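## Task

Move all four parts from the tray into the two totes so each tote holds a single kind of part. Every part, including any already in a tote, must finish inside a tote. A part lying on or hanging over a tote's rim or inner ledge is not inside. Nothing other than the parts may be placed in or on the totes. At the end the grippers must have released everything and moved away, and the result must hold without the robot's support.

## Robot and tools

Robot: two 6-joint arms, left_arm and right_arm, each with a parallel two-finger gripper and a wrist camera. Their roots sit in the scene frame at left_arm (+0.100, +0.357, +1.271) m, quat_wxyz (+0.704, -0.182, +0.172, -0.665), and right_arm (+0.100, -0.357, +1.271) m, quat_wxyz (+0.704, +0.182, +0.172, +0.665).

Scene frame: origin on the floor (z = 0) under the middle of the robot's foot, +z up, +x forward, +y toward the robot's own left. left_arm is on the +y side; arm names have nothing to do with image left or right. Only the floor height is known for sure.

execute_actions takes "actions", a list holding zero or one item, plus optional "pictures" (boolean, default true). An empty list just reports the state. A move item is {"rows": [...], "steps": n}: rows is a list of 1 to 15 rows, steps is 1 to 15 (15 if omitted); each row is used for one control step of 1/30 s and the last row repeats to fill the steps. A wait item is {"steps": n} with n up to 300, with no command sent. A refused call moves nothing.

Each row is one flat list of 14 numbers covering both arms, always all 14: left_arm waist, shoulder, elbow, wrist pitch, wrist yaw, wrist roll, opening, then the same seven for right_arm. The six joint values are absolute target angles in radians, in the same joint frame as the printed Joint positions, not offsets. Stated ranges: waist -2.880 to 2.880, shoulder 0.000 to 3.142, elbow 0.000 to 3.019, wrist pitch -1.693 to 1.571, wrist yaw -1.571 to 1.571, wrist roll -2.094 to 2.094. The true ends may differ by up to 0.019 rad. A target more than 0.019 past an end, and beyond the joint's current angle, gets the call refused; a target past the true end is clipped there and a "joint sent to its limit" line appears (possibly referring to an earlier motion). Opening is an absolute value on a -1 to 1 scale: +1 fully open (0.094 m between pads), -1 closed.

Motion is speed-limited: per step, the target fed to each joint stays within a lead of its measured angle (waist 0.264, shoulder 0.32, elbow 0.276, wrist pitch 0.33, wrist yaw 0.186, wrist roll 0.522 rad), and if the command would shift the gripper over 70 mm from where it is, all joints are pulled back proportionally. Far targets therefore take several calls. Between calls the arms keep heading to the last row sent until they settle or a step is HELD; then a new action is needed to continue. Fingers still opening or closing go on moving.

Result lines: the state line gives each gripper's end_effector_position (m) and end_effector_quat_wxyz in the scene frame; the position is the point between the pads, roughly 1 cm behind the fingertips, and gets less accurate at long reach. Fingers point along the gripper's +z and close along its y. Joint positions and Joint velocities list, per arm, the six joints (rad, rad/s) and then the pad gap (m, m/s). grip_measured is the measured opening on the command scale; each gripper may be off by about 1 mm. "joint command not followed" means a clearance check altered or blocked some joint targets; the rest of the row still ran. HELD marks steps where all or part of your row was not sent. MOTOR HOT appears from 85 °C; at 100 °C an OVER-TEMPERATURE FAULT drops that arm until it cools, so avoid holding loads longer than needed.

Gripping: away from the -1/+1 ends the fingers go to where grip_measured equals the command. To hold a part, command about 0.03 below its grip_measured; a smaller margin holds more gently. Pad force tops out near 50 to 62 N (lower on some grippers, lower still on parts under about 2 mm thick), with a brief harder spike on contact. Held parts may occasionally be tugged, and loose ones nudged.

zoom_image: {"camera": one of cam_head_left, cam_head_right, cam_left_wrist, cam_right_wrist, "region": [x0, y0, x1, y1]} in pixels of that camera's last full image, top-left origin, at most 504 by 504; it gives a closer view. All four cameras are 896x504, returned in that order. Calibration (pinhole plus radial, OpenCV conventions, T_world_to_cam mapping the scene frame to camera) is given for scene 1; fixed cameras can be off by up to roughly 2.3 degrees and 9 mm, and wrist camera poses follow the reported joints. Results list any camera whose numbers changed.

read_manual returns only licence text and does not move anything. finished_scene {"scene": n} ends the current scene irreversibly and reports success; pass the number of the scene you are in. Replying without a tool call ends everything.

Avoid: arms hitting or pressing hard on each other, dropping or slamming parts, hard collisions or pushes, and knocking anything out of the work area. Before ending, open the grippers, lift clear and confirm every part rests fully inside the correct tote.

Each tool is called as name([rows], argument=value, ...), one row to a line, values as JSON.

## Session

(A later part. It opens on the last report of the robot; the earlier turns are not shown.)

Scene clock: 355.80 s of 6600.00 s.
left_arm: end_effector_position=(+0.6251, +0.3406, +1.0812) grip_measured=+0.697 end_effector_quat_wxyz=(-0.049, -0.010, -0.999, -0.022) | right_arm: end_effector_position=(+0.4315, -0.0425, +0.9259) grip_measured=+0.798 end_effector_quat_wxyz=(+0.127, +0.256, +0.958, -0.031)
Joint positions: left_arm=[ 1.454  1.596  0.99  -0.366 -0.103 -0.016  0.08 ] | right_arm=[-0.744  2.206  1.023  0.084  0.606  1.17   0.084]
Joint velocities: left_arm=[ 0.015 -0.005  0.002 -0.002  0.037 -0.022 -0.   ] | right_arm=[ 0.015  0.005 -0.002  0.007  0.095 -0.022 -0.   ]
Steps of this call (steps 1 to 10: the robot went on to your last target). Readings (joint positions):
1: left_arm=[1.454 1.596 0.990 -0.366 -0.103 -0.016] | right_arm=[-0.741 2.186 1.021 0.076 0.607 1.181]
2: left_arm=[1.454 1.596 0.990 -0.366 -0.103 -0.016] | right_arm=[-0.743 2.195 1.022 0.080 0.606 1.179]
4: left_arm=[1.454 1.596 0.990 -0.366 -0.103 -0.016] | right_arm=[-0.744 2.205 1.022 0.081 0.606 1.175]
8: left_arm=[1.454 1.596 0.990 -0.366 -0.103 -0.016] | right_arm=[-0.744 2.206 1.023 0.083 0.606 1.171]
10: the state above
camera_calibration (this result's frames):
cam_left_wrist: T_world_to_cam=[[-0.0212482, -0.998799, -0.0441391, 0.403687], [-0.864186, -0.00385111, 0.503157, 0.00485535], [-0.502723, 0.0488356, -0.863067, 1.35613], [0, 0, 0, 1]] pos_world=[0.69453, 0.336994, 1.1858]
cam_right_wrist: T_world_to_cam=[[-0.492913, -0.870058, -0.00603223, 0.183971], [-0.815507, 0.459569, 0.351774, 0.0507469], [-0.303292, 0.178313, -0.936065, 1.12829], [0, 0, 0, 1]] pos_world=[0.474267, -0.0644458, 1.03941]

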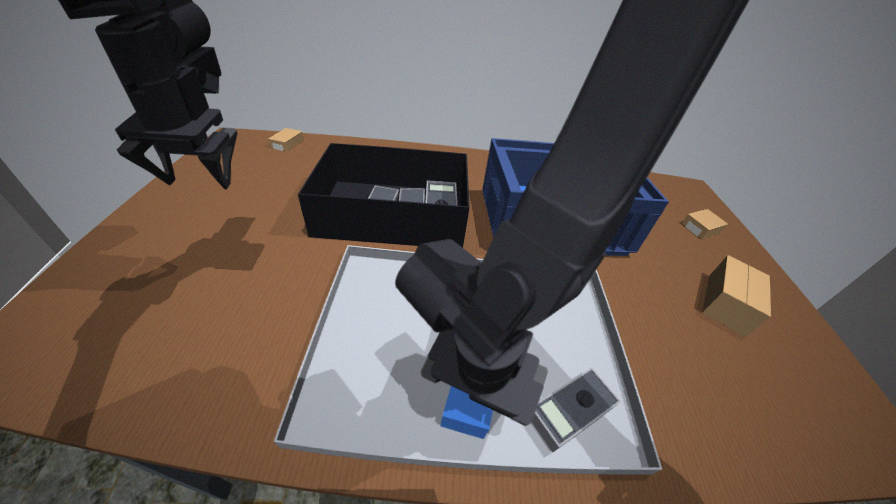

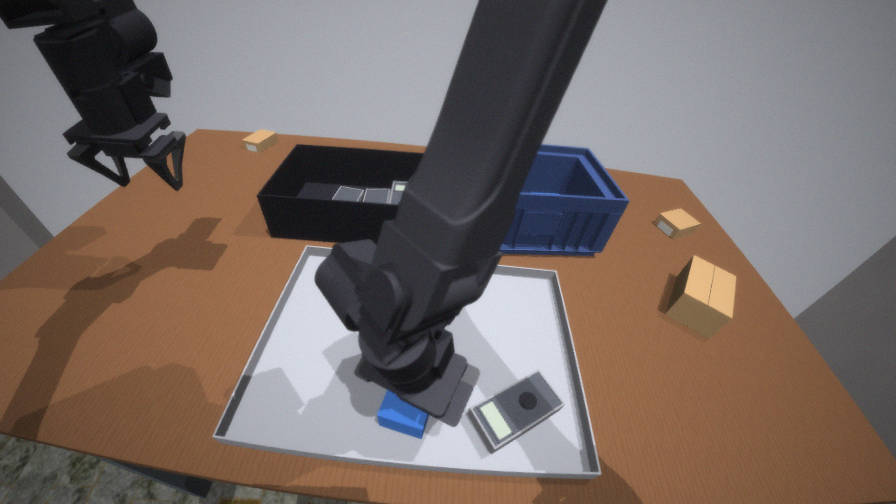

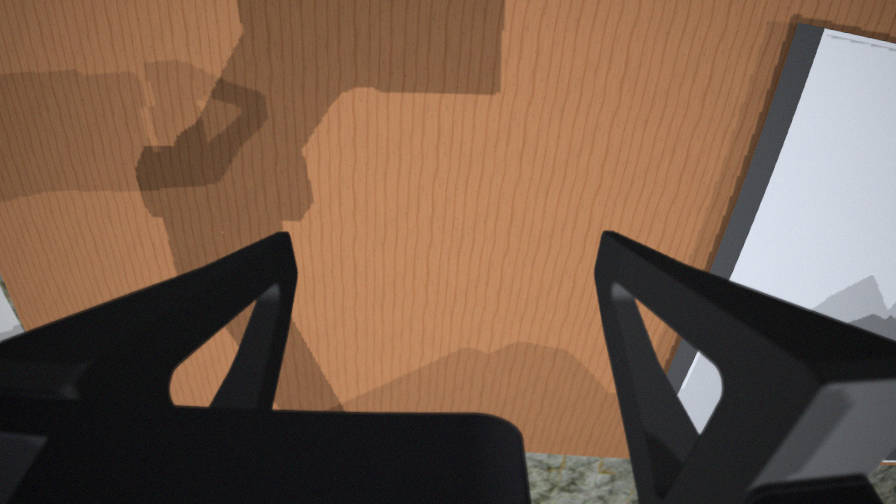

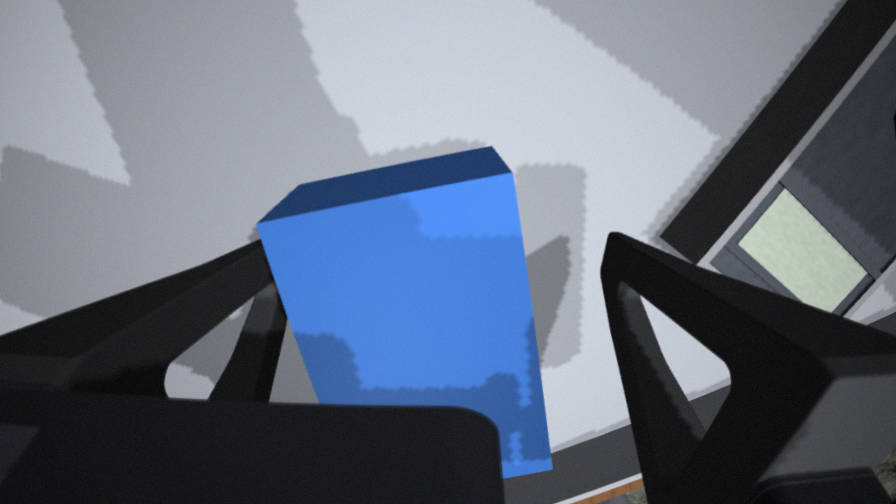

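execute_actions([
  {"rows":[[1.45,1.56,1.0,-0.35,-0.1,0,0.7,-0.735,2.214,1.035,0.075,0.608,1.15,0.8],[1.45,1.56,1.0,-0.35,-0.1,0,0.7,-0.728,2.218,1.04,0.066,0.611,1.13,0.8],[1.45,1.56,1.0,-0.35,-0.1,0,0.7,-0.722,2.222,1.044,0.059,0.613,1.11,0.8],[1.45,1.56,1.0,-0.35,-0.1,0,0.7,-0.717,2.225,1.048,0.053,0.615,1.09,0.8],[1.45,1.56,1.0,-0.35,-0.1,0,0.7,-0.714,2.228,1.05,0.05,0.616,1.07,0.78],[1.45,1.56,1.0,-0.35,-0.1,0,0.7,-0.714,2.228,1.05,0.05,0.616,1.06,0.74],[1.45,1.56,1.0,-0.35,-0.1,0,0.7,-0.714,2.228,1.05,0.05,0.616,1.06,0.69],[1.45,1.56,1.0,-0.35,-0.1,0,0.7,-0.714,2.228,1.05,0.05,0.616,1.06,0.64],[1.45,1.56,1.0,-0.35,-0.1,0,0.7,-0.714,2.228,1.05,0.05,0.616,1.06,0.59],[1.45,1.56,1.0,-0.35,-0.1,0,0.7,-0.714,2.228,1.05,0.05,0.616,1.06,0.54],[1.45,1.56,1.0,-0.35,-0.1,0,0.7,-0.714,2.228,1.05,0.05,0.616,1.06,0.49],[1.45,1.56,1.0,-0.35,-0.1,0,0.7,-0.714,2.228,1.05,0.05,0.616,1.06,0.44],[1.45,1.56,1.0,-0.35,-0.1,0,0.7,-0.714,2.228,1.05,0.05,0.616,1.06,0.39],[1.45,1.56,1.0,-0.35,-0.1,0,0.7,-0.714,2.228,1.05,0.05,0.616,1.06,0.35],[1.45,1.56,1.0,-0.35,-0.1,0,0.7,-0.714,2.228,1.05,0.05,0.616,1.06,0.31]]},
], pictures=false)

execute_actions([
  {"rows":[[1.45,1.56,1.0,-0.35,-0.1,0,0.7,-0.714,2.228,1.05,0.05,0.616,1.06,0.28],[1.45,1.56,1.0,-0.35,-0.1,0,0.7,-0.714,2.228,1.05,0.05,0.616,1.06,0.25],[1.45,1.56,1.0,-0.35,-0.1,0,0.7,-0.714,2.228,1.05,0.05,0.616,1.06,0.22],[1.45,1.56,1.0,-0.35,-0.1,0,0.7,-0.714,2.228,1.05,0.05,0.616,1.06,0.19],[1.45,1.56,1.0,-0.35,-0.1,0,0.7,-0.714,2.228,1.05,0.05,0.616,1.06,0.16],[1.45,1.56,1.0,-0.35,-0.1,0,0.7,-0.714,2.228,1.05,0.05,0.616,1.06,0.13],[1.45,1.56,1.0,-0.35,-0.1,0,0.7,-0.714,2.228,1.05,0.05,0.616,1.06,0.1]],"steps":11},
])

Scene clock: 372.03 s of 6600.00 s.
left_arm: end_effector_position=(+0.6251, +0.3406, +1.0812) grip_measured=+0.697 end_effector_quat_wxyz=(-0.049, -0.010, -0.999, -0.022) | right_arm: end_effector_position=(+0.4349, -0.0313, +0.9285) grip_measured=+0.334 end_effector_quat_wxyz=(+0.128, +0.207, +0.969, -0.034)
Joint positions: left_arm=[ 1.454  1.596  0.99  -0.366 -0.103 -0.016  0.08 ] | right_arm=[-0.73   2.207  1.046  0.064  0.613  1.079  0.063]
Joint velocities: left_arm=[-0.024  0.005  0.002  0.017  0.066  0.007  0.   ] | right_arm=[ 0.005 -0.005 -0.012 -0.017  0.051 -0.066 -0.043]
Steps of this call (steps 1 to 30: the robot went on to your last target; steps 31 to 90: nothing new was sent; then 12.73 s passed at rest; steps 91 to 105: all 15 steps of this action). Readings (joint positions):
91: left_arm=[1.454 1.596 0.990 -0.366 -0.103 -0.016] | right_arm=[-0.744 2.206 1.024 0.085 0.606 1.167]
92: left_arm=[1.454 1.596 0.990 -0.366 -0.103 -0.016] | right_arm=[-0.744 2.206 1.025 0.084 0.606 1.164]
94: left_arm=[1.454 1.596 0.990 -0.366 -0.103 -0.016] | right_arm=[-0.744 2.206 1.030 0.076 0.610 1.147]
98: left_arm=[1.454 1.596 0.990 -0.366 -0.103 -0.016] | right_arm=[-0.737 2.207 1.043 0.066 0.612 1.105]
105: the state above

Scene clock: 372.40 s of 6600.00 s.
left_arm: end_effector_position=(+0.6251, +0.3406, +1.0812) grip_measured=+0.697 end_effector_quat_wxyz=(-0.049, -0.010, -0.999, -0.022) | right_arm: end_effector_position=(+0.4347, -0.0315, +0.9283) grip_measured=+0.200 end_effector_quat_wxyz=(+0.128, +0.204, +0.970, -0.035)
Joint positions: left_arm=[ 1.454  1.596  0.99  -0.366 -0.103 -0.016  0.08 ] | right_arm=[-0.73   2.208  1.046  0.064  0.613  1.074  0.056]
Joint velocities: left_arm=[ 0.015 -0.005 -0.002 -0.002 -0.037  0.066 -0.   ] | right_arm=[ 0.005 -0.005  0.002 -0.002 -0.007 -0.007 -0.001]
Steps of this call (steps 1 to 11: all 11 steps of this action). Readings (joint positions):
1: left_arm=[1.454 1.596 0.990 -0.366 -0.103 -0.016] | right_arm=[-0.730 2.207 1.046 0.064 0.613 1.078]
2: left_arm=[1.454 1.596 0.990 -0.366 -0.103 -0.016] | right_arm=[-0.730 2.208 1.046 0.064 0.613 1.077]
4: left_arm=[1.454 1.596 0.990 -0.366 -0.103 -0.016] | right_arm=[-0.730 2.208 1.046 0.064 0.613 1.075]
8: left_arm=[1.454 1.596 0.990 -0.366 -0.103 -0.016] | right_arm=[-0.730 2.208 1.046 0.064 0.613 1.074]
11: the state above
camera_calibration (this result's frames):
cam_left_wrist: T_world_to_cam=[[-0.0216278, -0.99879, -0.044176, 0.403961], [-0.86418, -0.00354209, 0.503171, 0.00473075], [-0.502719, 0.0490585, -0.863057, 1.35604], [0, 0, 0, 1]] pos_world=[0.69453, 0.336964, 1.1858]
cam_right_wrist: T_world_to_cam=[[-0.400144, -0.916329, 0.0150391, 0.133812], [-0.856882, 0.379904, 0.348462, 0.0660234], [-0.325019, 0.126548, -0.937202, 1.13846], [0, 0, 0, 1]] pos_world=[0.480141, -0.0465372, 1.04195]

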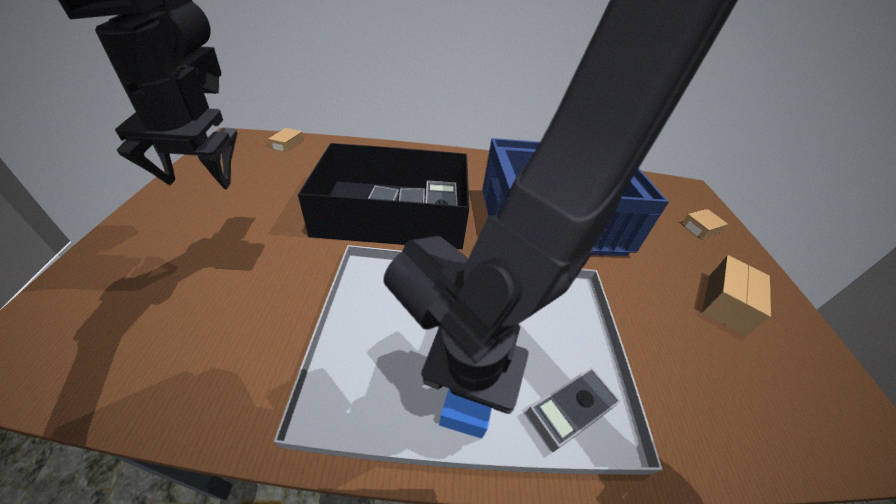

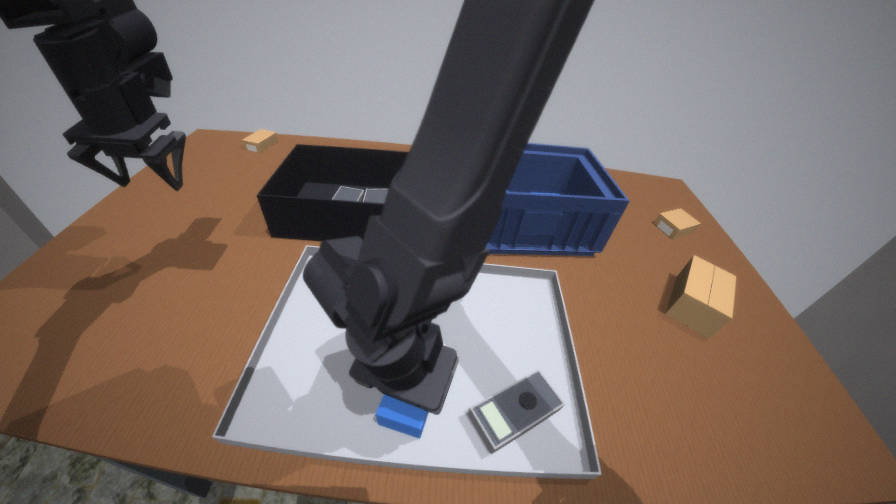

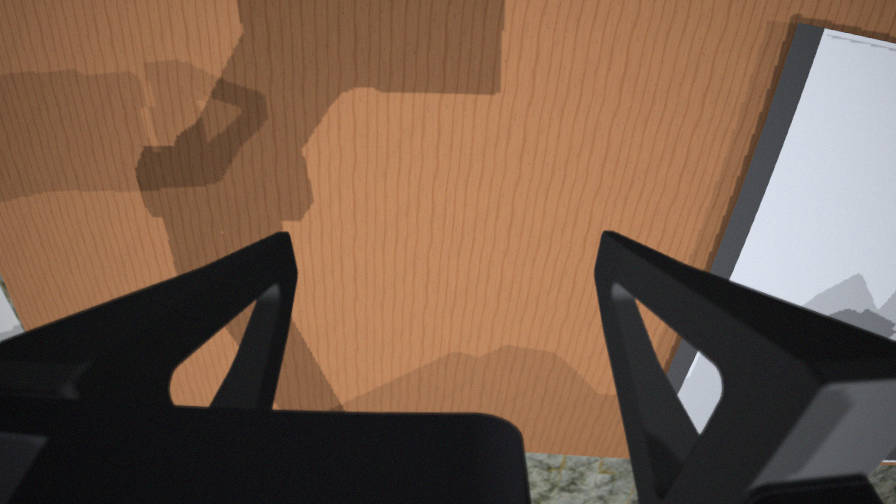

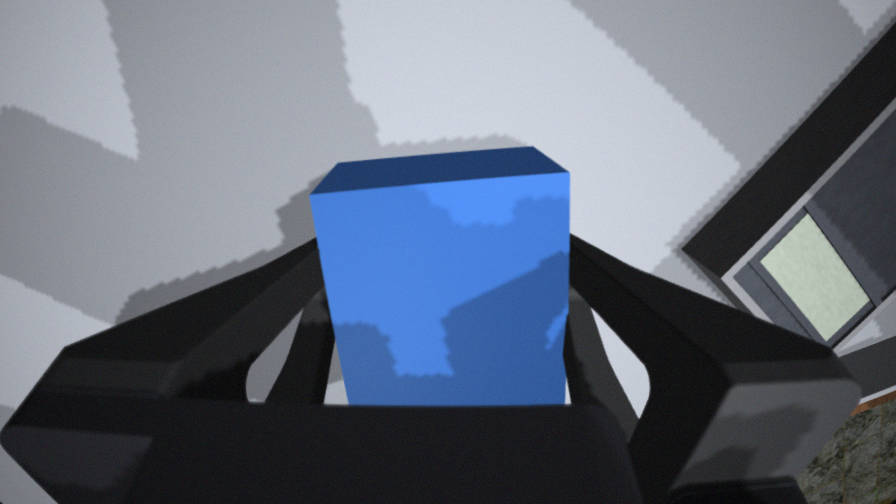

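execute_actions([
  {"rows":[[1.45,1.56,1.0,-0.35,-0.1,0,0.7,-0.72,2.228,1.05,0.06,0.613,1.06,0.24],[1.45,1.56,1.0,-0.35,-0.1,0,0.7,-0.72,2.228,1.05,0.07,0.613,1.06,0.3],[1.45,1.56,1.0,-0.35,-0.1,0,0.7,-0.72,2.232,1.052,0.078,0.61,1.03,0.32],[1.45,1.56,1.0,-0.35,-0.1,0,0.7,-0.72,2.236,1.054,0.084,0.608,1.0,0.32],[1.45,1.56,1.0,-0.35,-0.1,0,0.7,-0.72,2.239,1.056,0.088,0.606,0.97,0.32]],"steps":13},
], pictures=false)

execute_actions([
  {"rows":[[1.45,1.56,1.0,-0.35,-0.1,0,0.7,-0.72,2.235,1.056,0.088,0.606,0.975,0.28],[1.45,1.56,1.0,-0.35,-0.1,0,0.7,-0.72,2.235,1.056,0.088,0.606,0.975,0.24],[1.45,1.56,1.0,-0.35,-0.1,0,0.7,-0.72,2.235,1.056,0.088,0.606,0.975,0.21],[1.45,1.56,1.0,-0.35,-0.1,0,0.7,-0.72,2.235,1.056,0.088,0.606,0.975,0.18],[1.45,1.56,1.0,-0.35,-0.1,0,0.7,-0.72,2.235,1.056,0.088,0.606,0.975,0.15],[1.45,1.56,1.0,-0.35,-0.1,0,0.7,-0.72,2.235,1.056,0.088,0.606,0.975,0.12],[1.45,1.56,1.0,-0.35,-0.1,0,0.7,-0.72,2.235,1.056,0.088,0.606,0.975,0.1]],"steps":11},
])

Scene clock: 381.07 s of 6600.00 s.
left_arm: end_effector_position=(+0.6251, +0.3406, +1.0812) grip_measured=+0.697 end_effector_quat_wxyz=(-0.049, -0.010, -0.999, -0.022) | right_arm: end_effector_position=(+0.4310, -0.0316, +0.9235) grip_measured=+0.317 end_effector_quat_wxyz=(+0.124, +0.164, +0.978, -0.040)
Joint positions: left_arm=[ 1.454  1.596  0.99  -0.366 -0.103 -0.016  0.08 ] | right_arm=[-0.73   2.221  1.049  0.071  0.609  0.993  0.062]
Joint velocities: left_arm=[-0.005 -0.005  0.002  0.022 -0.022 -0.095 -0.001] | right_arm=[-0.015 -0.015 -0.002 -0.007  0.007 -0.022 -0.   ]
Steps of this call (steps 1 to 15: the robot went on to your last target; steps 16 to 90: nothing new was sent; then 5.23 s passed at rest; steps 91 to 103: all 13 steps of this action). Readings (joint positions):
91: left_arm=[1.454 1.596 0.990 -0.366 -0.103 -0.016] | right_arm=[-0.730 2.208 1.046 0.064 0.613 1.074]
92: left_arm=[1.454 1.596 0.990 -0.366 -0.103 -0.016] | right_arm=[-0.730 2.208 1.046 0.064 0.613 1.074]
94: left_arm=[1.454 1.596 0.990 -0.366 -0.103 -0.016] | right_arm=[-0.730 2.209 1.046 0.064 0.613 1.060]
98: left_arm=[1.454 1.596 0.990 -0.366 -0.103 -0.016] | right_arm=[-0.730 2.216 1.049 0.070 0.609 1.015]
103: the state above

Scene clock: 381.43 s of 6600.00 s.
left_arm: end_effector_position=(+0.6251, +0.3406, +1.0812) grip_measured=+0.697 end_effector_quat_wxyz=(-0.049, -0.010, -0.999, -0.022) | right_arm: end_effector_position=(+0.4311, -0.0314, +0.9235) grip_measured=+0.192 end_effector_quat_wxyz=(+0.124, +0.162, +0.978, -0.040)
Joint positions: left_arm=[ 1.454  1.596  0.99  -0.366 -0.103 -0.016  0.08 ] | right_arm=[-0.73   2.221  1.049  0.072  0.609  0.989  0.056]
Joint velocities: left_arm=[-0.005 -0.015  0.007 -0.002 -0.022  0.081 -0.001] | right_arm=[-0.015 -0.005  0.017  0.007 -0.051  0.022  0.   ]
Steps of this call (steps 1 to 11: all 11 steps of this action). Readings (joint positions):
1: left_arm=[1.454 1.596 0.990 -0.366 -0.103 -0.016] | right_arm=[-0.730 2.221 1.049 0.071 0.609 0.992]
2: left_arm=[1.454 1.596 0.990 -0.366 -0.103 -0.016] | right_arm=[-0.730 2.221 1.049 0.071 0.609 0.991]
4: left_arm=[1.454 1.596 0.990 -0.366 -0.103 -0.016] | right_arm=[-0.730 2.221 1.049 0.072 0.609 0.990]
8: left_arm=[1.454 1.596 0.990 -0.366 -0.103 -0.016] | right_arm=[-0.730 2.221 1.049 0.072 0.609 0.989]
11: the state above
camera_calibration (this result's frames):
cam_left_wrist: T_world_to_cam=[[-0.0216278, -0.99879, -0.044176, 0.403961], [-0.86418, -0.00354209, 0.503171, 0.00473075], [-0.502719, 0.0490585, -0.863057, 1.35604], [0, 0, 0, 1]] pos_world=[0.69453, 0.336964, 1.1858]
cam_right_wrist: T_world_to_cam=[[-0.322159, -0.94594, 0.0375544, 0.0771542], [-0.88066, 0.31401, 0.354734, 0.0669448], [-0.34735, 0.0812083, -0.934213, 1.13818], [0, 0, 0, 1]] pos_world=[0.479157, -0.0404673, 1.03665]

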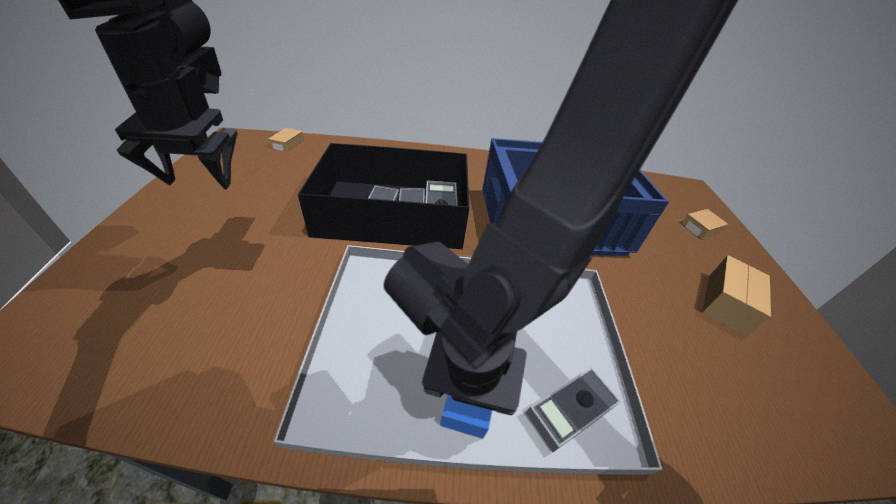

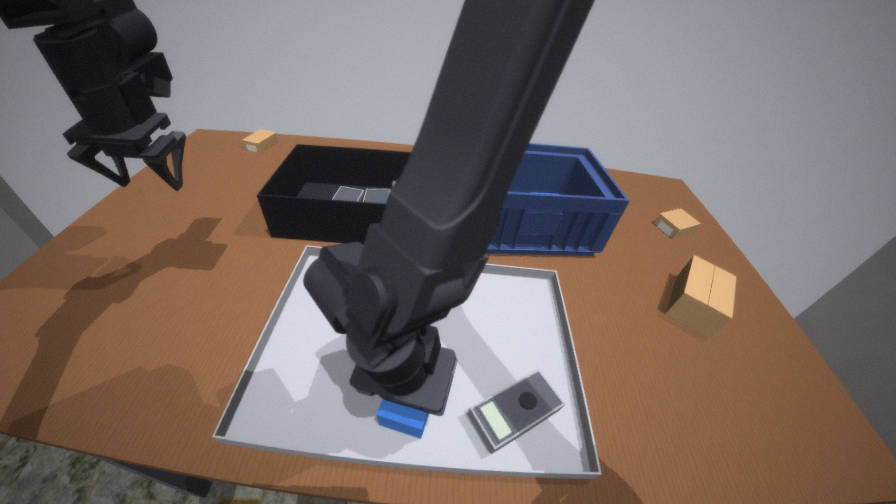

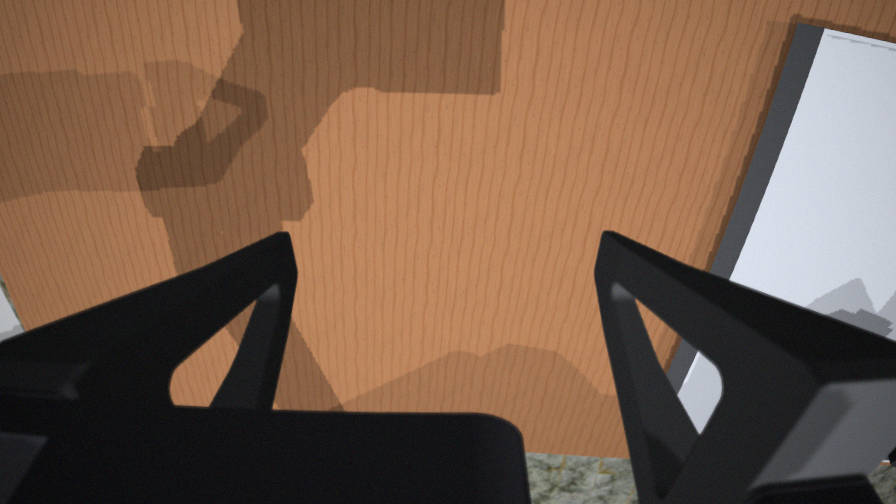

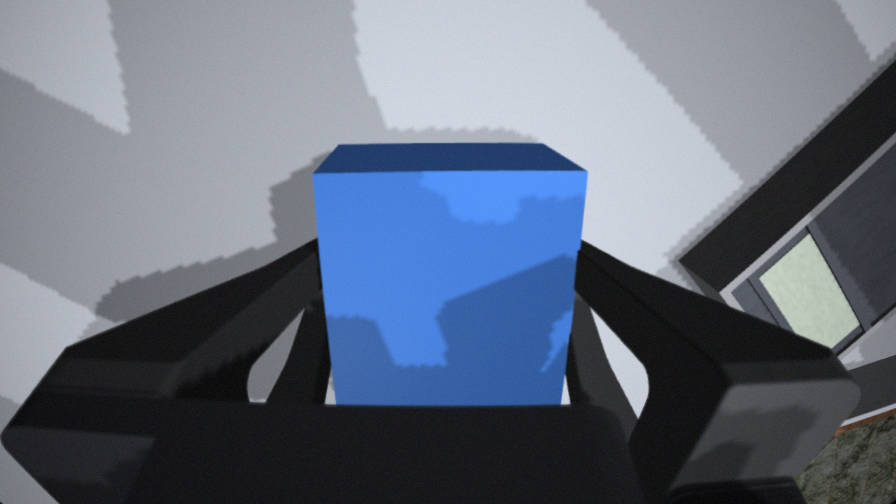

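execute_actions([
  {"rows":[[1.45,1.56,1.0,-0.35,-0.1,0,0.7,-0.72,2.2,1.048,0.065,0.609,0.989,0.145],[1.45,1.56,1.0,-0.35,-0.1,0,0.7,-0.715,2.18,1.04,0.054,0.609,0.989,0.145],[1.45,1.56,1.0,-0.35,-0.1,0,0.7,-0.71,2.158,1.03,0.042,0.609,0.989,0.145],[1.45,1.56,1.0,-0.35,-0.1,0,0.7,-0.706,2.133,1.018,0.028,0.609,0.989,0.145],[1.45,1.56,1.0,-0.35,-0.1,0,0.7,-0.703,2.105,1.005,0.012,0.609,0.985,0.145],[1.45,1.56,1.0,-0.35,-0.1,0,0.7,-0.702,2.075,0.992,-0.004,0.606,0.975,0.145],[1.45,1.56,1.0,-0.35,-0.1,0,0.7,-0.704,2.045,0.979,-0.02,0.6,0.96,0.145],[1.45,1.56,1.0,-0.35,-0.1,0,0.7,-0.71,2.015,0.967,-0.036,0.59,0.94,0.145],[1.45,1.56,1.0,-0.35,-0.1,0,0.7,-0.72,1.985,0.956,-0.052,0.577,0.92,0.145],[1.45,1.56,1.0,-0.35,-0.1,0,0.7,-0.733,1.955,0.946,-0.068,0.563,0.9,0.145],[1.45,1.56,1.0,-0.35,-0.1,0,0.7,-0.749,1.925,0.937,-0.084,0.549,0.88,0.145],[1.45,1.56,1.0,-0.35,-0.1,0,0.7,-0.766,1.895,0.929,-0.1,0.535,0.86,0.145],[1.45,1.56,1.0,-0.35,-0.1,0,0.7,-0.784,1.865,0.922,-0.116,0.521,0.84,0.145],[1.45,1.56,1.0,-0.35,-0.1,0,0.7,-0.802,1.835,0.916,-0.132,0.507,0.82,0.145],[1.45,1.56,1.0,-0.35,-0.1,0,0.7,-0.82,1.805,0.911,-0.148,0.493,0.8,0.145]]},
], pictures=false)

execute_actions([
  {"rows":[[1.45,1.56,1.0,-0.35,-0.1,0,0.7,-0.838,1.775,0.907,-0.164,0.479,0.78,0.145],[1.45,1.56,1.0,-0.35,-0.1,0,0.7,-0.856,1.745,0.904,-0.18,0.465,0.76,0.145],[1.45,1.56,1.0,-0.35,-0.1,0,0.7,-0.874,1.715,0.902,-0.196,0.451,0.74,0.145],[1.45,1.56,1.0,-0.35,-0.1,0,0.7,-0.892,1.685,0.901,-0.212,0.437,0.72,0.145],[1.45,1.56,1.0,-0.35,-0.1,0,0.7,-0.91,1.655,0.901,-0.228,0.423,0.7,0.145],[1.45,1.56,1.0,-0.35,-0.1,0,0.7,-0.928,1.626,0.902,-0.244,0.409,0.68,0.145],[1.45,1.56,1.0,-0.35,-0.1,0,0.7,-0.946,1.598,0.905,-0.26,0.395,0.66,0.145],[1.45,1.56,1.0,-0.35,-0.1,0,0.7,-0.964,1.572,0.91,-0.276,0.381,0.64,0.145],[1.45,1.56,1.0,-0.35,-0.1,0,0.7,-0.982,1.549,0.918,-0.292,0.367,0.62,0.145],[1.45,1.56,1.0,-0.35,-0.1,0,0.7,-1.0,1.53,0.929,-0.307,0.353,0.6,0.145],[1.45,1.56,1.0,-0.35,-0.1,0,0.7,-1.017,1.516,0.943,-0.322,0.34,0.58,0.145],[1.45,1.56,1.0,-0.35,-0.1,0,0.7,-1.033,1.508,0.96,-0.336,0.328,0.56,0.145],[1.45,1.56,1.0,-0.35,-0.1,0,0.7,-1.048,1.506,0.981,-0.35,0.317,0.54,0.145],[1.45,1.56,1.0,-0.35,-0.1,0,0.7,-1.062,1.51,1.005,-0.363,0.307,0.52,0.145],[1.45,1.56,1.0,-0.35,-0.1,0,0.7,-1.075,1.518,1.032,-0.375,0.299,0.5,0.145]]},
], pictures=false)

execute_actions([
  {"rows":[[1.45,1.56,1.0,-0.35,-0.1,0,0.7,-1.087,1.53,1.061,-0.387,0.293,0.48,0.145],[1.45,1.56,1.0,-0.35,-0.1,0,0.7,-1.099,1.543,1.091,-0.398,0.287,0.46,0.145],[1.45,1.56,1.0,-0.35,-0.1,0,0.7,-1.111,1.557,1.121,-0.409,0.281,0.44,0.145],[1.45,1.56,1.0,-0.35,-0.1,0,0.7,-1.122,1.571,1.151,-0.42,0.275,0.42,0.145],[1.45,1.56,1.0,-0.35,-0.1,0,0.7,-1.133,1.585,1.181,-0.431,0.269,0.4,0.145],[1.45,1.56,1.0,-0.35,-0.1,0,0.7,-1.144,1.599,1.211,-0.442,0.263,0.38,0.145],[1.45,1.56,1.0,-0.35,-0.1,0,0.7,-1.155,1.613,1.241,-0.453,0.257,0.36,0.145],[1.45,1.56,1.0,-0.35,-0.1,0,0.7,-1.166,1.627,1.271,-0.464,0.251,0.34,0.145],[1.45,1.56,1.0,-0.35,-0.1,0,0.7,-1.177,1.641,1.301,-0.475,0.245,0.32,0.145],[1.45,1.56,1.0,-0.35,-0.1,0,0.7,-1.188,1.655,1.331,-0.486,0.239,0.3,0.145],[1.45,1.56,1.0,-0.35,-0.1,0,0.7,-1.198,1.669,1.361,-0.497,0.233,0.28,0.145],[1.45,1.56,1.0,-0.35,-0.1,0,0.7,-1.208,1.683,1.391,-0.508,0.228,0.26,0.145],[1.45,1.56,1.0,-0.35,-0.1,0,0.7,-1.217,1.697,1.419,-0.519,0.223,0.24,0.145],[1.45,1.56,1.0,-0.35,-0.1,0,0.7,-1.225,1.711,1.444,-0.529,0.218,0.22,0.145],[1.45,1.56,1.0,-0.35,-0.1,0,0.7,-1.232,1.725,1.465,-0.538,0.214,0.203,0.145]]},
], pictures=false)

execute_actions([
  {"rows":[[1.45,1.56,1.0,-0.35,-0.1,0,0.7,-1.238,1.738,1.482,-0.546,0.211,0.19,0.145],[1.45,1.56,1.0,-0.35,-0.1,0,0.7,-1.243,1.749,1.495,-0.553,0.208,0.18,0.145],[1.45,1.56,1.0,-0.35,-0.1,0,0.7,-1.247,1.758,1.505,-0.558,0.206,0.172,0.145],[1.45,1.56,1.0,-0.35,-0.1,0,0.7,-1.25,1.765,1.512,-0.561,0.205,0.167,0.145],[1.45,1.56,1.0,-0.35,-0.1,0,0.7,-1.252,1.77,1.516,-0.563,0.205,0.165,0.145]]},
])

Scene clock: 418.03 s of 6600.00 s.
left_arm: end_effector_position=(+0.6251, +0.3406, +1.0812) grip_measured=+0.697 end_effector_quat_wxyz=(-0.049, -0.010, -0.999, -0.022) | right_arm: end_effector_position=(+0.4734, -0.0453, +1.0342) grip_measured=+0.192 end_effector_quat_wxyz=(+0.101, +0.127, +0.987, -0.000)
Joint positions: left_arm=[ 1.454  1.596  0.99  -0.366 -0.103 -0.016  0.08 ] | right_arm=[-0.751  1.878  0.925 -0.102  0.506  0.886  0.056]
Joint velocities: left_arm=[-0.015 -0.015  0.002 -0.007  0.022  0.037  0.001] | right_arm=[-0.396 -1.05  -0.115 -0.447 -0.418 -0.505  0.   ]
Steps of this call (steps 1 to 15: the robot went on to your last target; steps 16 to 90: nothing new was sent; then 33.10 s passed at rest; steps 91 to 105: all 15 steps of this action). Readings (joint positions):
91: left_arm=[1.454 1.596 0.990 -0.366 -0.103 -0.016] | right_arm=[-0.730 2.221 1.049 0.072 0.609 0.989]
92: left_arm=[1.454 1.596 0.990 -0.366 -0.103 -0.016] | right_arm=[-0.730 2.220 1.048 0.071 0.609 0.989]
94: left_arm=[1.454 1.596 0.990 -0.366 -0.103 -0.016] | right_arm=[-0.730 2.209 1.040 0.062 0.609 0.989]
98: left_arm=[1.454 1.596 0.990 -0.366 -0.103 -0.016] | right_arm=[-0.727 2.124 0.987 0.006 0.598 0.981]
105: the state above

Scene clock: 418.53 s of 6600.00 s.
left_arm: end_effector_position=(+0.6251, +0.3406, +1.0812) grip_measured=+0.697 end_effector_quat_wxyz=(-0.049, -0.010, -0.999, -0.022) | right_arm: end_effector_position=(+0.6038, -0.1586, +1.1426) grip_measured=+0.192 end_effector_quat_wxyz=(+0.113, +0.122, +0.986, +0.026)
Joint positions: left_arm=[ 1.454  1.596  0.99  -0.366 -0.103 -0.016  0.08 ] | right_arm=[-1.04   1.509  0.953 -0.337  0.312  0.599  0.056]
Joint velocities: left_arm=[ 0.005  0.005 -0.017 -0.007  0.007  0.11   0.   ] | right_arm=[-0.415 -0.034  0.574 -0.442 -0.271 -0.535  0.001]
Steps of this call (steps 1 to 15: all 15 steps of this action). Readings (joint positions):
1: left_arm=[1.454 1.596 0.990 -0.366 -0.103 -0.016] | right_arm=[-0.766 1.844 0.922 -0.116 0.492 0.868]
2: left_arm=[1.454 1.596 0.990 -0.366 -0.103 -0.016] | right_arm=[-0.785 1.811 0.920 -0.131 0.479 0.850]
4: left_arm=[1.454 1.596 0.990 -0.366 -0.103 -0.016] | right_arm=[-0.830 1.749 0.915 -0.162 0.452 0.813]
8: left_arm=[1.454 1.596 0.990 -0.366 -0.103 -0.016] | right_arm=[-0.923 1.636 0.910 -0.228 0.398 0.736]
15: the state above

Scene clock: 419.03 s of 6600.00 s.
left_arm: end_effector_position=(+0.6251, +0.3406, +1.0812) grip_measured=+0.697 end_effector_quat_wxyz=(-0.049, -0.010, -0.999, -0.022) | right_arm: end_effector_position=(+0.7720, -0.1914, +1.1544) grip_measured=+0.192 end_effector_quat_wxyz=(+0.148, +0.045, +0.988, +0.019)
Joint positions: left_arm=[ 1.454  1.596  0.99  -0.366 -0.103 -0.016  0.08 ] | right_arm=[-1.202  1.679  1.389 -0.502  0.222  0.299  0.056]
Joint velocities: left_arm=[ 0.005  0.015  0.002  0.002 -0.022 -0.051 -0.   ] | right_arm=[-0.278  0.435  0.716 -0.325 -0.11  -0.564  0.   ]
Steps of this call (steps 1 to 15: all 15 steps of this action). Readings (joint positions):
1: left_arm=[1.454 1.596 0.990 -0.366 -0.103 -0.016] | right_arm=[-1.053 1.509 0.976 -0.351 0.304 0.579]
2: left_arm=[1.454 1.596 0.990 -0.366 -0.103 -0.016] | right_arm=[-1.065 1.513 1.001 -0.363 0.297 0.559]
4: left_arm=[1.454 1.596 0.990 -0.366 -0.103 -0.016] | right_arm=[-1.088 1.525 1.060 -0.385 0.284 0.519]
8: left_arm=[1.454 1.596 0.990 -0.366 -0.103 -0.016] | right_arm=[-1.130 1.574 1.191 -0.425 0.260 0.439]
15: the state above

Scene clock: 419.53 s of 6600.00 s.
left_arm: end_effector_position=(+0.6251, +0.3406, +1.0812) grip_measured=+0.697 end_effector_quat_wxyz=(-0.049, -0.010, -0.999, -0.022) | right_arm: end_effector_position=(+0.7926, -0.2110, +1.1296) grip_measured=+0.192 end_effector_quat_wxyz=(+0.131, +0.001, +0.991, +0.000)
Joint positions: left_arm=[ 1.454  1.596  0.99  -0.366 -0.103 -0.016  0.08 ] | right_arm=[-1.246  1.758  1.481 -0.55   0.208  0.182  0.056]
Joint velocities: left_arm=[-0.015 -0.005 -0.002 -0.002 -0.007  0.051 -0.001] | right_arm=[-0.005 -0.005 -0.007 -0.012 -0.007 -0.081  0.   ]
Steps of this call (steps 1 to 15: all 15 steps of this action). Readings (joint positions):
1: left_arm=[1.454 1.596 0.990 -0.366 -0.103 -0.016] | right_arm=[-1.211 1.693 1.413 -0.511 0.218 0.280]
2: left_arm=[1.454 1.596 0.990 -0.366 -0.103 -0.016] | right_arm=[-1.220 1.707 1.434 -0.519 0.215 0.263]
4: left_arm=[1.454 1.596 0.990 -0.366 -0.103 -0.016] | right_arm=[-1.234 1.728 1.464 -0.532 0.211 0.235]
8: left_arm=[1.454 1.596 0.990 -0.366 -0.103 -0.016] | right_arm=[-1.246 1.751 1.481 -0.544 0.210 0.201]
15: the state above
camera_calibration (this result's frames):
cam_left_wrist: T_world_to_cam=[[-0.0216278, -0.99879, -0.044176, 0.403961], [-0.86418, -0.00354209, 0.503171, 0.00473075], [-0.502719, 0.0490585, -0.863057, 1.35604], [0, 0, 0, 1]] pos_world=[0.69453, 0.336964, 1.1858]
cam_right_wrist: T_world_to_cam=[[0.00374694, -0.999992, -0.00159849, -0.209407], [-0.936227, -0.00406968, 0.351373, 0.349277], [-0.351377, 0.000179973, -0.936234, 1.45928], [0, 0, 0, 1]] pos_world=[0.840545, -0.208246, 1.24317]

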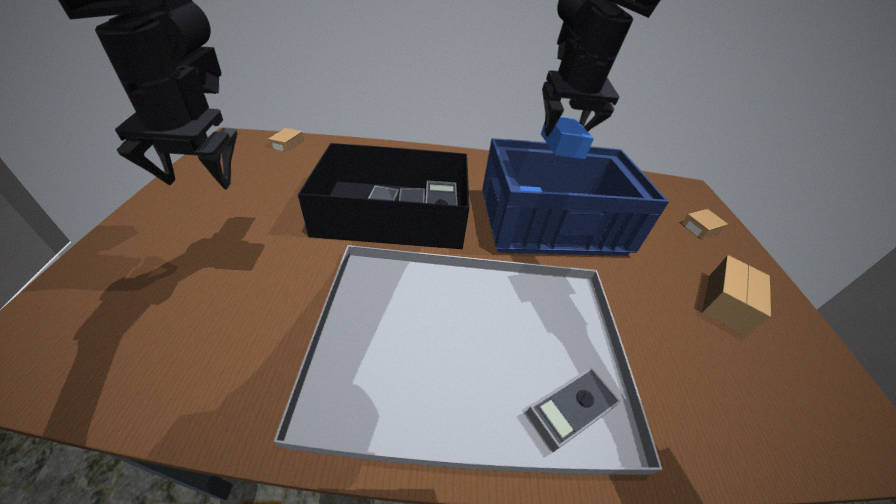

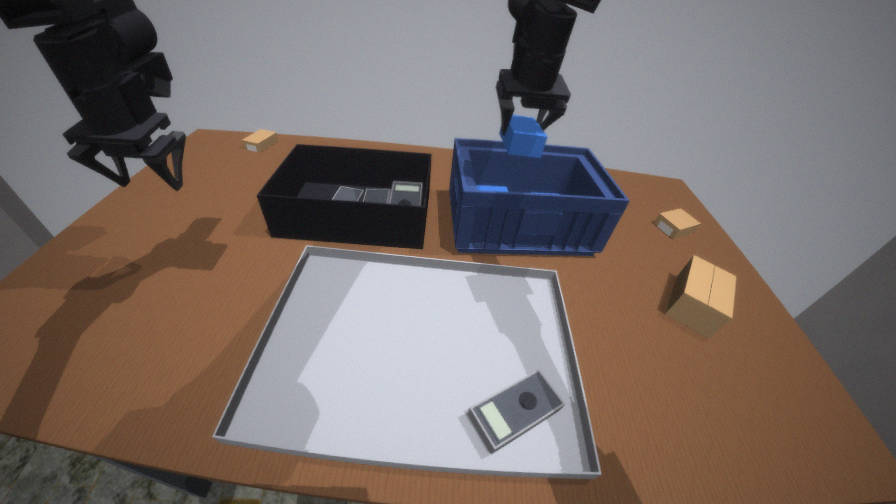

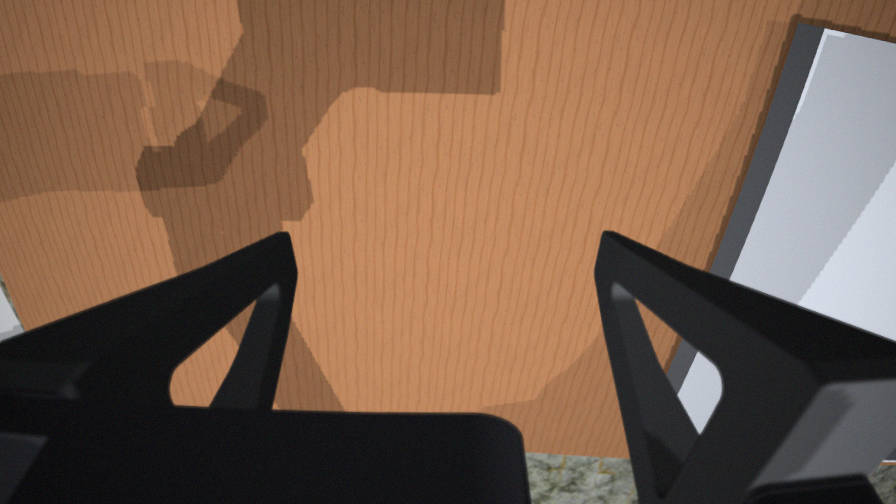

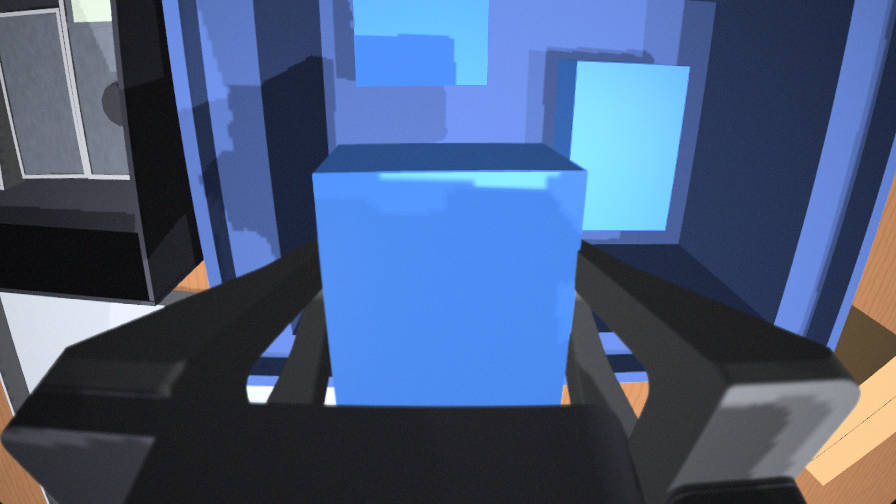

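execute_actions([
  {"rows":[[1.45,1.56,1.0,-0.35,-0.1,0,0.7,-1.257,1.78,1.518,-0.54,0.204,0.164,0.145],[1.45,1.56,1.0,-0.35,-0.1,0,0.7,-1.26,1.793,1.521,-0.527,0.203,0.163,0.145],[1.45,1.56,1.0,-0.35,-0.1,0,0.7,-1.262,1.809,1.524,-0.514,0.202,0.162,0.145],[1.45,1.56,1.0,-0.35,-0.1,0,0.7,-1.264,1.827,1.528,-0.501,0.201,0.161,0.145],[1.45,1.56,1.0,-0.35,-0.1,0,0.7,-1.266,1.845,1.532,-0.488,0.2,0.16,0.145],[1.45,1.56,1.0,-0.35,-0.1,0,0.7,-1.268,1.863,1.536,-0.475,0.198,0.158,0.145],[1.45,1.56,1.0,-0.35,-0.1,0,0.7,-1.27,1.881,1.541,-0.462,0.197,0.157,0.145],[1.45,1.56,1.0,-0.35,-0.1,0,0.7,-1.272,1.899,1.546,-0.449,0.196,0.155,0.145],[1.45,1.56,1.0,-0.35,-0.1,0,0.7,-1.274,1.917,1.551,-0.436,0.194,0.154,0.145],[1.45,1.56,1.0,-0.35,-0.1,0,0.7,-1.276,1.935,1.557,-0.423,0.193,0.152,0.145],[1.45,1.56,1.0,-0.35,-0.1,0,0.7,-1.278,1.953,1.563,-0.41,0.191,0.151,0.145],[1.45,1.56,1.0,-0.35,-0.1,0,0.7,-1.28,1.97,1.569,-0.398,0.19,0.149,0.145],[1.45,1.56,1.0,-0.35,-0.1,0,0.7,-1.282,1.986,1.575,-0.387,0.189,0.148,0.145],[1.45,1.56,1.0,-0.35,-0.1,0,0.7,-1.284,2.0,1.58,-0.377,0.188,0.147,0.145],[1.45,1.56,1.0,-0.35,-0.1,0,0.7,-1.286,2.012,1.584,-0.368,0.187,0.146,0.145]]},
], pictures=false)

execute_actions([
  {"rows":[[1.45,1.56,1.0,-0.35,-0.1,0,0.7,-1.287,2.022,1.588,-0.36,0.186,0.145,0.145],[1.45,1.56,1.0,-0.35,-0.1,0,0.7,-1.288,2.03,1.591,-0.353,0.185,0.144,0.145],[1.45,1.56,1.0,-0.35,-0.1,0,0.7,-1.289,2.036,1.594,-0.348,0.184,0.143,0.145],[1.45,1.56,1.0,-0.35,-0.1,0,0.7,-1.289,2.04,1.595,-0.345,0.184,0.143,0.145]],"steps":13},
])

Scene clock: 431.87 s of 6600.00 s.
left_arm: end_effector_position=(+0.6251, +0.3406, +1.0812) grip_measured=+0.697 end_effector_quat_wxyz=(-0.049, -0.010, -0.999, -0.022) | right_arm: end_effector_position=(+0.7955, -0.2050, +1.0264) grip_measured=+0.192 end_effector_quat_wxyz=(+0.128, -0.002, +0.992, +0.002)
Joint positions: left_arm=[ 1.454  1.596  0.99  -0.366 -0.103 -0.016  0.08 ] | right_arm=[-1.265  1.966  1.543 -0.406  0.191  0.164  0.056]
Joint velocities: left_arm=[-0.005 -0.005 -0.027  0.007  0.022  0.022 -0.001] | right_arm=[-0.083  0.611  0.056  0.271 -0.051 -0.022 -0.001]
Steps of this call (steps 1 to 15: the robot went on to your last target; steps 16 to 90: nothing new was sent; then 8.83 s passed at rest; steps 91 to 105: all 15 steps of this action). Readings (joint positions):
91: left_arm=[1.454 1.596 0.990 -0.366 -0.103 -0.016] | right_arm=[-1.246 1.758 1.481 -0.550 0.208 0.177]
92: left_arm=[1.454 1.596 0.990 -0.366 -0.103 -0.016] | right_arm=[-1.246 1.759 1.481 -0.549 0.207 0.177]
94: left_arm=[1.454 1.596 0.990 -0.366 -0.103 -0.016] | right_arm=[-1.246 1.766 1.484 -0.540 0.206 0.176]
98: left_arm=[1.454 1.596 0.990 -0.366 -0.103 -0.016] | right_arm=[-1.249 1.818 1.510 -0.491 0.201 0.173]
105: the state above

Scene clock: 432.30 s of 6600.00 s.
left_arm: end_effector_position=(+0.6251, +0.3406, +1.0812) grip_measured=+0.697 end_effector_quat_wxyz=(-0.049, -0.010, -0.999, -0.022) | right_arm: end_effector_position=(+0.7838, -0.2095, +0.9795) grip_measured=+0.192 end_effector_quat_wxyz=(+0.115, -0.003, +0.993, -0.003)
Joint positions: left_arm=[ 1.454  1.596  0.99  -0.366 -0.103 -0.016  0.08 ] | right_arm=[-1.277  2.053  1.562 -0.364  0.187  0.156  0.056]
Joint velocities: left_arm=[-0.005  0.015 -0.012 -0.002 -0.007 -0.007 -0.001] | right_arm=[-0.005 -0.015  0.071  0.012 -0.007 -0.007 -0.   ]
Steps of this call (steps 1 to 13: all 13 steps of this action). Readings (joint positions):
1: left_arm=[1.454 1.596 0.990 -0.366 -0.103 -0.016] | right_arm=[-1.267 1.987 1.545 -0.397 0.190 0.163]
2: left_arm=[1.454 1.596 0.990 -0.366 -0.103 -0.016] | right_arm=[-1.270 2.005 1.546 -0.389 0.189 0.161]
4: left_arm=[1.454 1.596 0.990 -0.366 -0.103 -0.016] | right_arm=[-1.274 2.033 1.547 -0.377 0.188 0.160]
8: left_arm=[1.454 1.596 0.990 -0.366 -0.103 -0.016] | right_arm=[-1.277 2.053 1.550 -0.369 0.187 0.157]
13: the state above
camera_calibration (this result's frames):
cam_left_wrist: T_world_to_cam=[[-0.0216278, -0.99879, -0.044176, 0.403961], [-0.86418, -0.00354209, 0.503171, 0.00473075], [-0.502719, 0.0490585, -0.863057, 1.35604], [0, 0, 0, 1]] pos_world=[0.69453, 0.336964, 1.1858]
cam_right_wrist: T_world_to_cam=[[0.0113417, -0.99992, 0.00568656, -0.221226], [-0.924698, -0.00832393, 0.380611, 0.355296], [-0.380533, -0.00957511, -0.924718, 1.32513], [0, 0, 0, 1]] pos_world=[0.835307, -0.205562, 1.0914]

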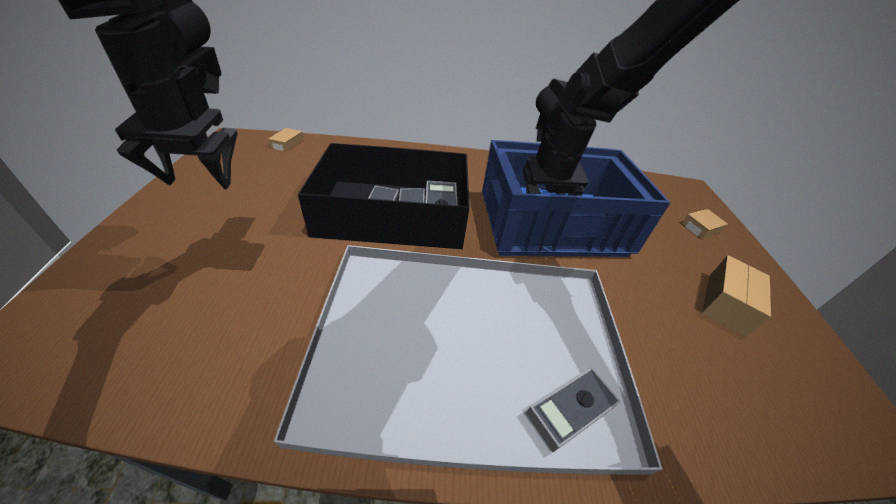

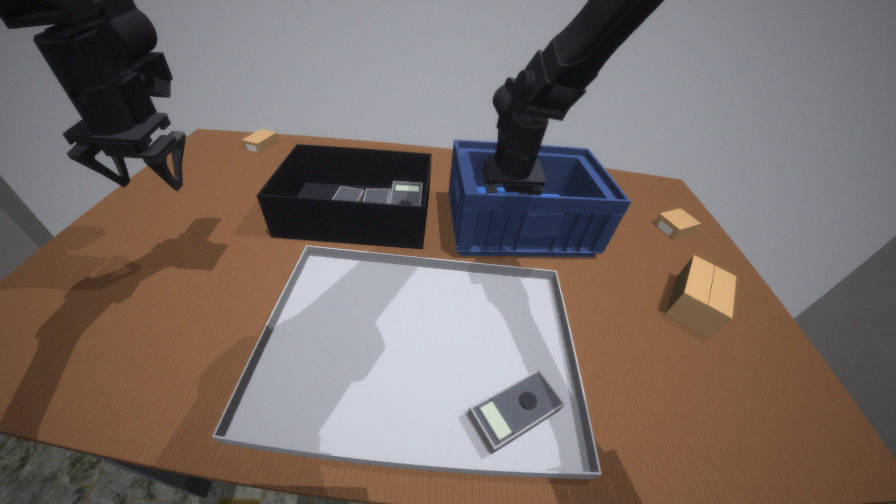

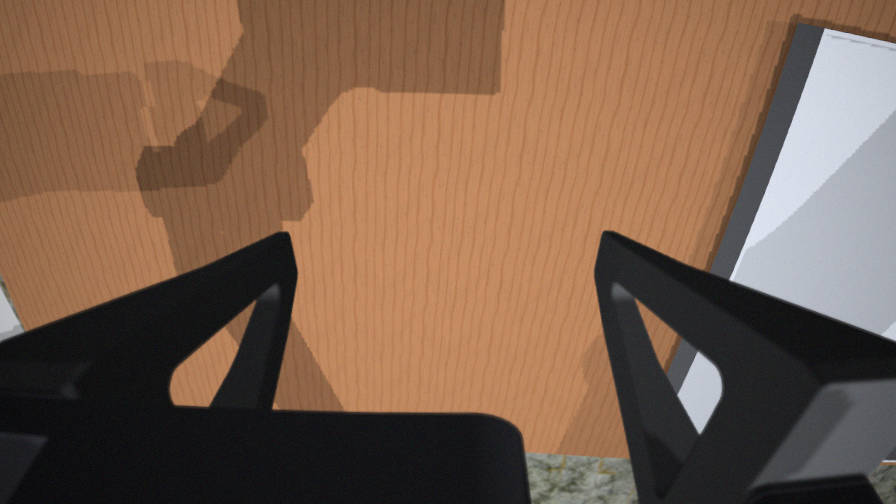

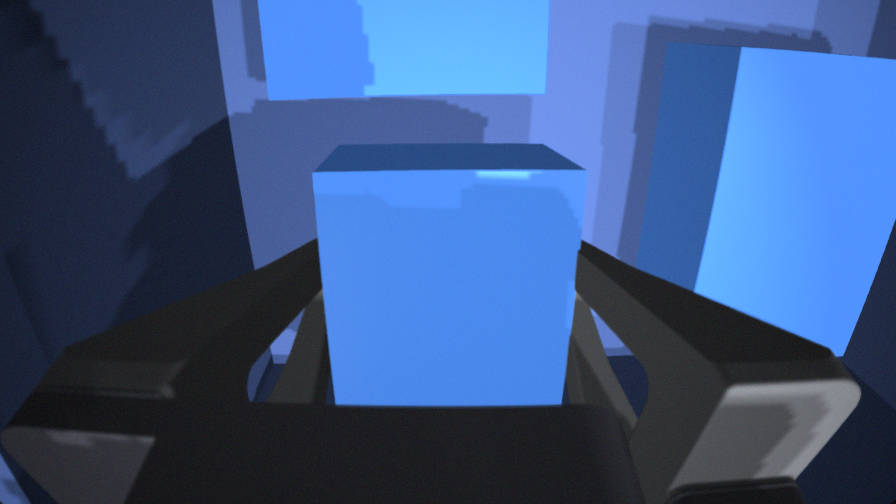

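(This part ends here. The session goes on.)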